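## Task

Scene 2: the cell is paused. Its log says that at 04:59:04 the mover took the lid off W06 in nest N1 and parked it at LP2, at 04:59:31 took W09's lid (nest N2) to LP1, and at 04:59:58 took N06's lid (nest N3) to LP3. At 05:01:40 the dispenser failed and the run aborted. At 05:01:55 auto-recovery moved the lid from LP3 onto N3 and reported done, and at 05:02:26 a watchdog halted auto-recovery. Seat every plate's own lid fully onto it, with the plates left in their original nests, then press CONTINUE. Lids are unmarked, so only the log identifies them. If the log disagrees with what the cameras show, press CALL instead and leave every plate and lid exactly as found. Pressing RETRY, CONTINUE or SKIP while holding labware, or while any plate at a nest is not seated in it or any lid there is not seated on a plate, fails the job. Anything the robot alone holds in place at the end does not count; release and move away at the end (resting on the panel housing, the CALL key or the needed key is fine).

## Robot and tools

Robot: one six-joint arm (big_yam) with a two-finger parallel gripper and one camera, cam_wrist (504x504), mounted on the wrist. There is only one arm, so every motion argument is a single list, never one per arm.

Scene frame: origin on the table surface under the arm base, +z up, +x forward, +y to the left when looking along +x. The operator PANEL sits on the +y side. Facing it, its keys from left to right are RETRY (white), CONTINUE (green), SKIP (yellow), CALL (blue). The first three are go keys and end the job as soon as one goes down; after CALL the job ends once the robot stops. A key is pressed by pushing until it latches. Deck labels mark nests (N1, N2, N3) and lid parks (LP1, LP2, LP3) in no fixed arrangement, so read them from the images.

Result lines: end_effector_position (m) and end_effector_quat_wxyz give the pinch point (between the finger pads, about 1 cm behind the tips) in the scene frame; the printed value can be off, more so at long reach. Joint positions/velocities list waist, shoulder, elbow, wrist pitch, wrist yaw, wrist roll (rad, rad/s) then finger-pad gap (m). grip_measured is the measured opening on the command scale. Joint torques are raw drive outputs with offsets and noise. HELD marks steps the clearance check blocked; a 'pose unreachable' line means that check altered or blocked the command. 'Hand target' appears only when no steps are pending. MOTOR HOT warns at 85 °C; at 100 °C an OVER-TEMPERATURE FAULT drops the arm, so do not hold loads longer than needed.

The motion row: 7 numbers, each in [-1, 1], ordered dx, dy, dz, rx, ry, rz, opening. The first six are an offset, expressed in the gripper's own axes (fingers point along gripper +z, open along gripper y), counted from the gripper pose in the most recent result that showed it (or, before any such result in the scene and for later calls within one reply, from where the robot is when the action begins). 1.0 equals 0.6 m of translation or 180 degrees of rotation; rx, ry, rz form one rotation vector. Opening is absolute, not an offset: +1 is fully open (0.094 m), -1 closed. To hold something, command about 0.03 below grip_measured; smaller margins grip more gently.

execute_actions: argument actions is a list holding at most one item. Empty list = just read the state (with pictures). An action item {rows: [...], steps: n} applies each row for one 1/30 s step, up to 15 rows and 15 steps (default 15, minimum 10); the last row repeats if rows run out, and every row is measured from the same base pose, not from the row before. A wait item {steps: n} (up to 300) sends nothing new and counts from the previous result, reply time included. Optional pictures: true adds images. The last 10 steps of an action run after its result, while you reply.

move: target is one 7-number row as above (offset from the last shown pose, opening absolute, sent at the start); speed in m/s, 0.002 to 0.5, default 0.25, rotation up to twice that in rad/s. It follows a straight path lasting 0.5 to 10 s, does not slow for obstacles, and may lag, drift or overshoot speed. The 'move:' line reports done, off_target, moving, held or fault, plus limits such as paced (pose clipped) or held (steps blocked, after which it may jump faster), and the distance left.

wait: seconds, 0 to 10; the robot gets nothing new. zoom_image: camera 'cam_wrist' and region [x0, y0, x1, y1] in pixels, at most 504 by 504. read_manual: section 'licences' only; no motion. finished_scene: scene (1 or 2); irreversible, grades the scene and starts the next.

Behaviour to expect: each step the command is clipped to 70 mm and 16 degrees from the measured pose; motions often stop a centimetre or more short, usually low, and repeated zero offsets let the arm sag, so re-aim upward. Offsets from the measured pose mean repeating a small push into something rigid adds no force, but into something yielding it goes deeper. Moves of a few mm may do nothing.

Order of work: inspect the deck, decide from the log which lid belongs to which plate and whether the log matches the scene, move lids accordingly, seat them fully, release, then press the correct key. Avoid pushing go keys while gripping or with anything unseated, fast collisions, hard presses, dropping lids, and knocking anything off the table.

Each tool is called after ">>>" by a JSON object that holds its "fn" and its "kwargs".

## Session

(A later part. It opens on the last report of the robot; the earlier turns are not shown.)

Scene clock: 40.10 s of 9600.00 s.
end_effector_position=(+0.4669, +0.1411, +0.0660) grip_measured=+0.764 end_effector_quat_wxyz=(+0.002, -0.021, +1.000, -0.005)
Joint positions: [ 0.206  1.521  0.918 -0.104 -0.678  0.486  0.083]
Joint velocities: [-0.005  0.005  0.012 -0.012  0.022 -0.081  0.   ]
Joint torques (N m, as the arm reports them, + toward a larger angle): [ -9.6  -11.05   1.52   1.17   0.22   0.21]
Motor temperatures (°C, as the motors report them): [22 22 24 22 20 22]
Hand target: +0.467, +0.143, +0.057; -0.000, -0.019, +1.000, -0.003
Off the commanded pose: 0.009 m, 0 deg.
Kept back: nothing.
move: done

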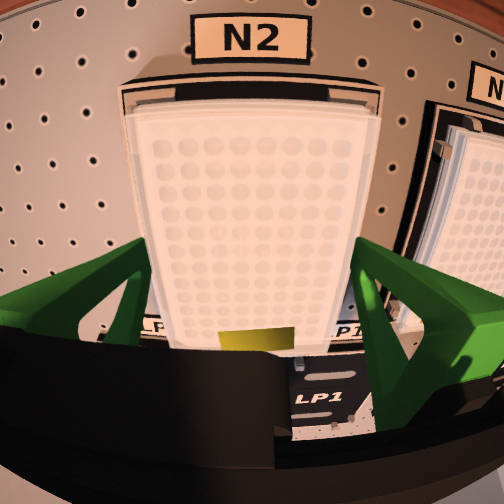

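>>> {"fn": "move", "kwargs": {"target": [0,0.004,0.02,-0.002,0.001,0,0.74], "speed": 0.03}}

>>> {"fn": "move", "kwargs": {"target": [0,0,0,0,0,0,1]}}

>>> {"fn": "move", "kwargs": {"target": [0,0,-0.07,0,0,0,1], "speed": 0.08}}

>>> {"fn": "move", "kwargs": {"target": [0.08,-0.22,0,0,0,0,1], "speed": 0.15}}

>>> {"fn": "zoom_image", "kwargs": {"camera": "cam_wrist", "region": [0,0,260,260]}}

>>> {"fn": "move", "kwargs": {"target": [0.3,-0.5,-0.25,0,0,0.2,-1]}}

Scene clock: 41.30 s of 9600.00 s.
end_effector_position=(+0.4668, +0.1412, +0.0637) grip_measured=+0.764 end_effector_quat_wxyz=(+0.003, -0.023, +1.000, -0.005)
Joint positions: [ 0.21   1.526  0.918 -0.095 -0.674  0.488  0.083]
Joint velocities: [ 0.005 -0.005 -0.022 -0.007  0.081 -0.051 -0.001]
Joint torques (N m, as the arm reports them, + toward a larger angle): [-10.13 -11.37   1.26   1.31   0.2    0.2 ]
Motor temperatures (°C, as the motors report them): [22 22 24 22 20 22]
Hand target: +0.467, +0.143, +0.054; +0.000, -0.021, +1.000, -0.002
Off the commanded pose: 0.010 m, 1 deg.
Kept back: nothing.
move: done

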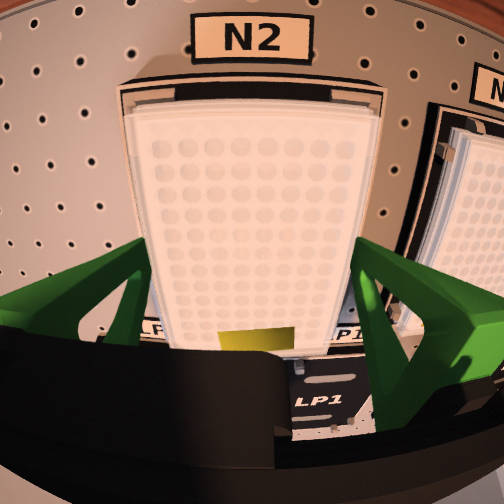

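Scene clock: 41.80 s of 9600.00 s.
end_effector_position=(+0.4668, +0.1412, +0.0637) grip_measured=+1.000 end_effector_quat_wxyz=(+0.003, -0.023, +1.000, -0.005)
Joint positions: [ 0.21   1.526  0.918 -0.095 -0.674  0.488  0.094]
Joint velocities: [-0.005 -0.005  0.012 -0.017  0.066  0.022  0.   ]
Joint torques (N m, as the arm reports them, + toward a larger angle): [-10.8  -13.04   0.31   0.69   0.08   0.08]
Motor temperatures (°C, as the motors report them): [22 22 24 22 20 22]
Hand target: +0.467, +0.141, +0.064; +0.003, -0.023, +1.000, -0.005
Off the commanded pose: 0.000 m, 0 deg.
Kept back: nothing.
move: done

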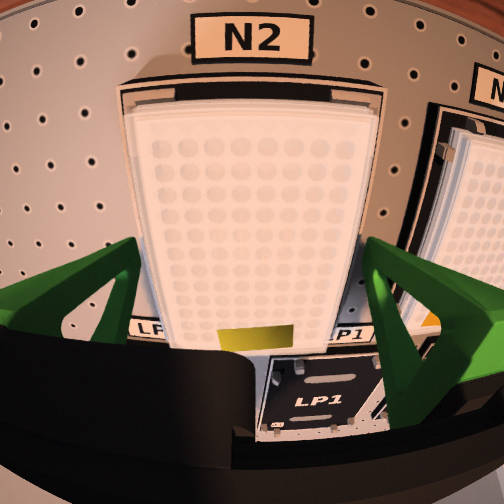

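Scene clock: 42.67 s of 9600.00 s.
end_effector_position=(+0.4699, +0.1442, +0.1023) grip_measured=+1.000 end_effector_quat_wxyz=(+0.006, -0.021, +1.000, -0.004)
Joint positions: [ 0.154  1.44   0.896 -0.181 -0.717  0.45   0.094]
Joint velocities: [-0.005 -0.005 -0.012  0.002 -0.037 -0.007  0.   ]
Joint torques (N m, as the arm reports them, + toward a larger angle): [-11.13 -13.23   0.49   0.04  -0.01  -0.13]
Motor temperatures (°C, as the motors report them): [22 22 24 22 20 22]
Hand target: +0.467, +0.142, +0.106; +0.004, -0.023, +1.000, -0.006
Off the commanded pose: 0.005 m, 0 deg.
Kept back: nothing.
move: done

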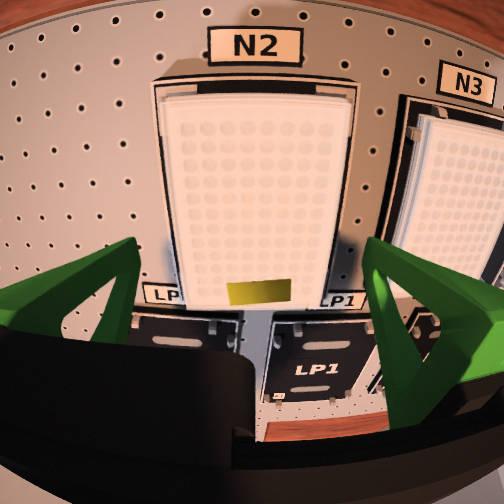

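Scene clock: 44.07 s of 9600.00 s.
end_effector_position=(+0.4291, +0.0121, +0.1067) grip_measured=+1.000 end_effector_quat_wxyz=(+0.006, -0.014, +1.000, -0.006)
Joint positions: [-0.032  1.641  0.767  0.015 -0.844  0.275  0.094]
Joint velocities: [-0.005 -0.005 -0.017 -0.007 -0.007 -0.037  0.   ]
Joint torques (N m, as the arm reports them, + toward a larger angle): [-12.36  -8.36  -0.51   1.07  -0.04  -0.13]
Motor temperatures (°C, as the motors report them): [22 22 24 22 20 22]
Hand target: +0.428, +0.009, +0.106; +0.007, -0.022, +1.000, -0.005
Off the commanded pose: 0.005 m, 1 deg.
Kept back: nothing.
move: done

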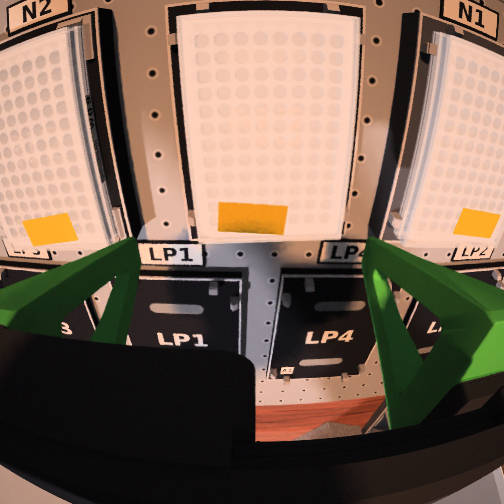

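Region (0, 0, 260, 260) of cam_wrist's 504x504 image, scaled by 1.938, with more detail than that image has.

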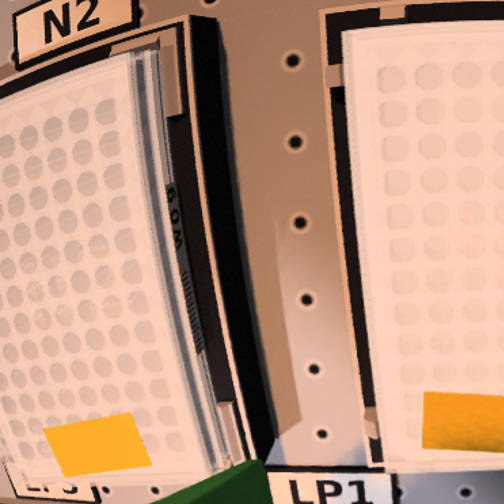

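Scene clock: 46.20 s of 9600.00 s.
end_effector_position=(+0.2499, -0.2913, +0.2694) grip_measured=-0.982 end_effector_quat_wxyz=(+0.019, +0.307, +0.951, -0.014)
Joint positions: [-0.855  2.282  0.934 -0.632 -0.973 -0.427  0.001]
Joint velocities: [ 0.005 -0.005 -0.012 -0.002  0.007 -0.051  0.   ]
Joint torques (N m, as the arm reports them, + toward a larger angle): [-15.44  -7.98   5.44   0.1    0.04  -0.08]
Motor temperatures (°C, as the motors report them): [22 22 24 22 20 22]
Hand target: +0.257, -0.296, +0.268; +0.016, +0.294, +0.955, -0.015
Off the commanded pose: 0.013 m, 2 deg.
Kept back: nothing.
move: off_target

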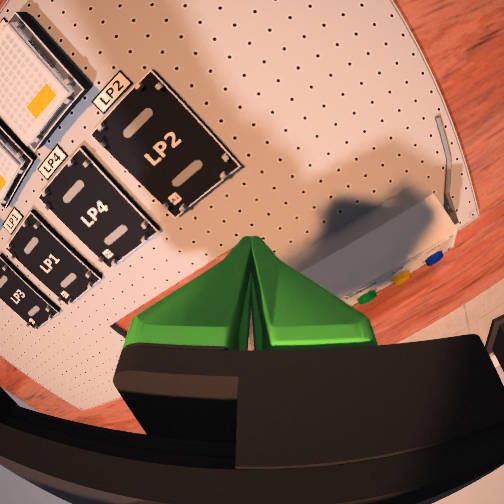

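>>> {"fn": "move", "kwargs": {"target": [0.34,-0.245,0.12,0,0.012,0.3,-1]}}

Scene clock: 49.00 s of 9600.00 s.
end_effector_position=(-0.0043, -0.2864, +0.1957) grip_measured=-0.982 end_effector_quat_wxyz=(+0.004, +0.707, +0.707, +0.001)
Joint positions: [-1.23   2.839  0.827 -0.385 -0.738  0.006  0.001]
Joint velocities: [-0.005 -0.005 -0.007  0.007 -0.037 -0.007 -0.001]
Joint torques (N m, as the arm reports them, + toward a larger angle): [-10.06 -11.51   3.64   1.06   0.08   0.25]
Motor temperatures (°C, as the motors report them): [22 22 24 22 20 22]
Hand target: -0.005, -0.297, +0.196; +0.010, +0.707, +0.707, -0.005
Off the commanded pose: 0.011 m, 0 deg.
Kept back: nothing.
move: off_target

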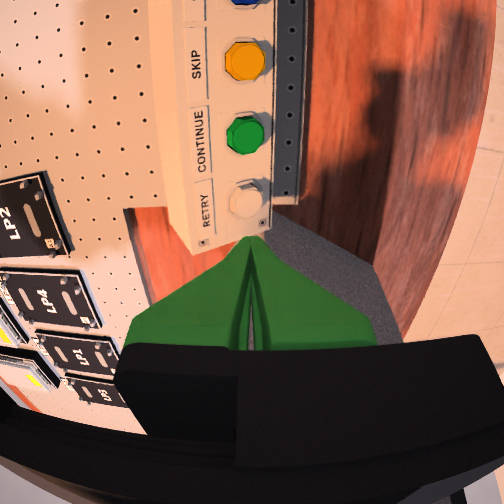

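>>> {"fn": "move", "kwargs": {"target": [-0.04,0.01,0.135,0,0,0,-1], "speed": 0.08}}

Scene clock: 51.10 s of 9600.00 s.
end_effector_position=(+0.0084, -0.3099, +0.1174) grip_measured=-0.982 end_effector_quat_wxyz=(+0.006, +0.701, +0.713, +0.007)
Joint positions: [-0.879  2.983  0.876  0.025 -0.973  0.404  0.001]
Joint velocities: [ 0.005 -0.005  0.002  0.007  0.037  0.022 -0.   ]
Joint torques (N m, as the arm reports them, + toward a larger angle): [-10.45  -7.54  -0.77   1.24   0.     0.18]
Motor temperatures (°C, as the motors report them): [22 22 24 22 20 22]
Hand target: +0.003, -0.307, +0.113; +0.002, +0.706, +0.709, +0.007
Off the commanded pose: 0.007 m, 1 deg.
Kept back: nothing.
move: done

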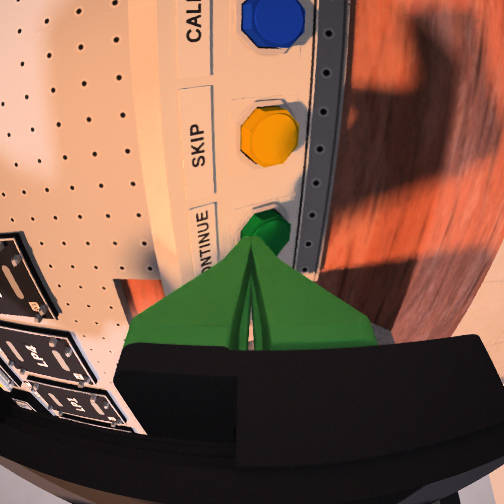

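>>> {"fn": "move", "kwargs": {"target": [0.018,-0.018,0.075,0,0,0,-1], "speed": 0.03}}

Scene clock: 53.23 s of 9600.00 s.
end_effector_position=(+0.0120, -0.3112, +0.0918) grip_measured=-0.984 end_effector_quat_wxyz=(+0.036, +0.700, +0.714, +0.005)
Joint positions: [-0.748  3.043  0.835  0.425 -1.028  0.72   0.001]
Joint velocities: [-0.015 -0.015  0.002  0.002 -0.037  0.007 -0.001]
Joint torques (N m, as the arm reports them, + toward a larger angle): [-6.11 -3.1  -0.87  1.41 -0.9   0.28]
Motor temperatures (°C, as the motors report them): [22 22 24 22 20 22]
Hand target: -0.004, -0.297, +0.076; +0.003, +0.701, +0.713, +0.010
Off the commanded pose: 0.027 m, 3 deg.
Kept back: nothing.
move: off_target

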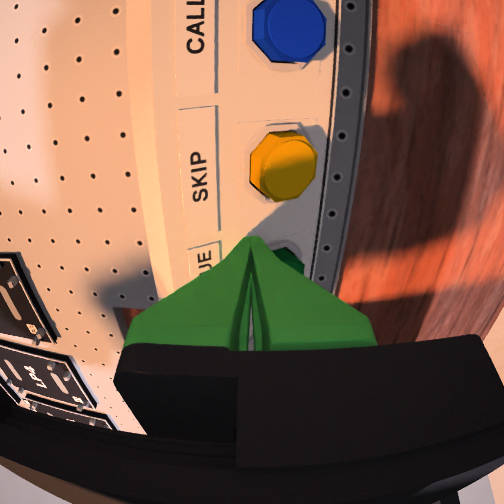

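Slipped beside the key; retry.

>>> {"fn": "move", "kwargs": {"target": [0,0,-0.04,-0.012,0.016,0,-1], "speed": 0.05}}

>>> {"fn": "move", "kwargs": {"target": [0.02,-0.03,0,0,0,0,-1], "speed": 0.05}}

Scene clock: 54.67 s of 9600.00 s.
end_effector_position=(+0.0053, -0.3063, +0.1131) grip_measured=-0.984 end_effector_quat_wxyz=(+0.029, +0.706, +0.707, +0.034)
Joint positions: [-0.899  3.024  0.873  0.083 -1.029  0.423  0.001]
Joint velocities: [ 0.015 -0.015 -0.002 -0.017 -0.051 -0.022 -0.   ]
Joint torques (N m, as the arm reports them, + toward a larger angle): [-12.2  -10.67  -0.06   0.12   0.12  -0.19]
Motor temperatures (°C, as the motors report them): [22 22 24 22 20 22]
Hand target: +0.010, -0.312, +0.116; +0.033, +0.699, +0.714, +0.033
Off the commanded pose: 0.007 m, 1 deg.
Kept back: nothing.
move: done

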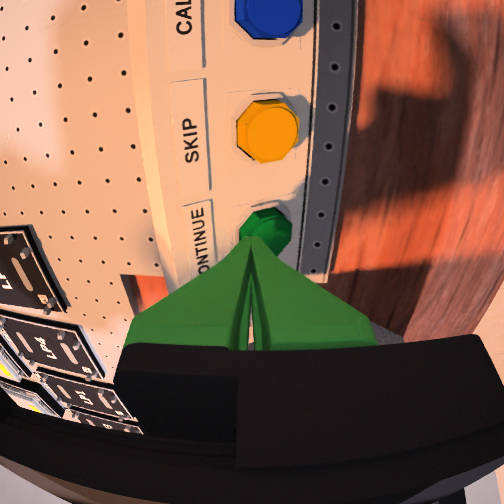

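Scene clock: 55.50 s of 9600.00 s.
end_effector_position=(-0.0062, -0.3003, +0.1138) grip_measured=-0.984 end_effector_quat_wxyz=(+0.032, +0.703, +0.710, +0.030)
Joint positions: [-0.934  3.042  0.859  0.083 -1.008  0.371  0.001]
Joint velocities: [-0.005  0.005 -0.002  0.007 -0.007 -0.081  0.   ]
Joint torques (N m, as the arm reports them, + toward a larger angle): [-11.67  -7.45  -0.9    0.37   0.16  -0.12]
Motor temperatures (°C, as the motors report them): [22 22 24 22 20 22]
Hand target: -0.013, -0.295, +0.112; +0.030, +0.706, +0.707, +0.033
Off the commanded pose: 0.009 m, 1 deg.
Kept back: nothing.
move: done

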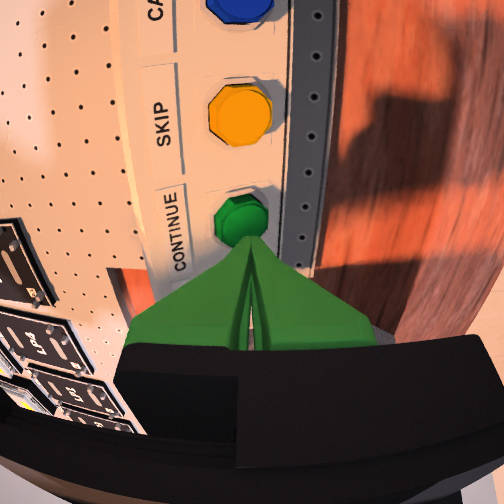

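>>> {"fn": "move", "kwargs": {"target": [0.006,0,0.075,0,0,0,-1], "speed": 0.03}}

Scene clock: 56.70 s of 9600.00 s.
end_effector_position=(+0.0011, -0.3024, +0.0918) grip_measured=-0.984 end_effector_quat_wxyz=(+0.036, +0.701, +0.712, +0.032)
Joint positions: [-0.793  3.079  0.846  0.368 -1.071  0.633  0.001]
Joint velocities: [-0.005  0.005 -0.012  0.012  0.022  0.007  0.   ]
Joint torques (N m, as the arm reports them, + toward a larger angle): no reading
Motor temperatures (°C, as the motors report them): [22 22 24 22 20 22]
Kept back: nothing.
move: unfinished (the scene ended)
The task's run has ended: the event that ends the task has happened.

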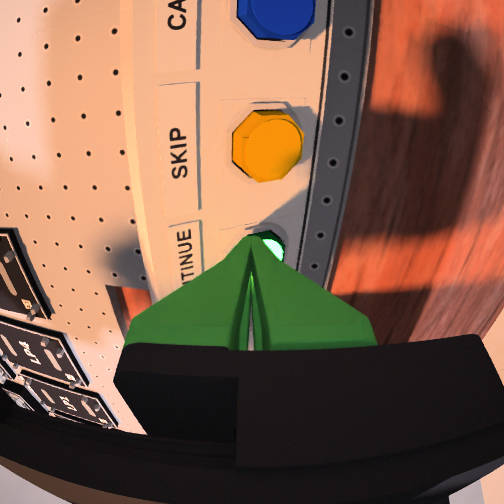

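>>> {"fn": "finished_scene", "kwargs": {"scene": 2}}

The scene is finished: the task was done.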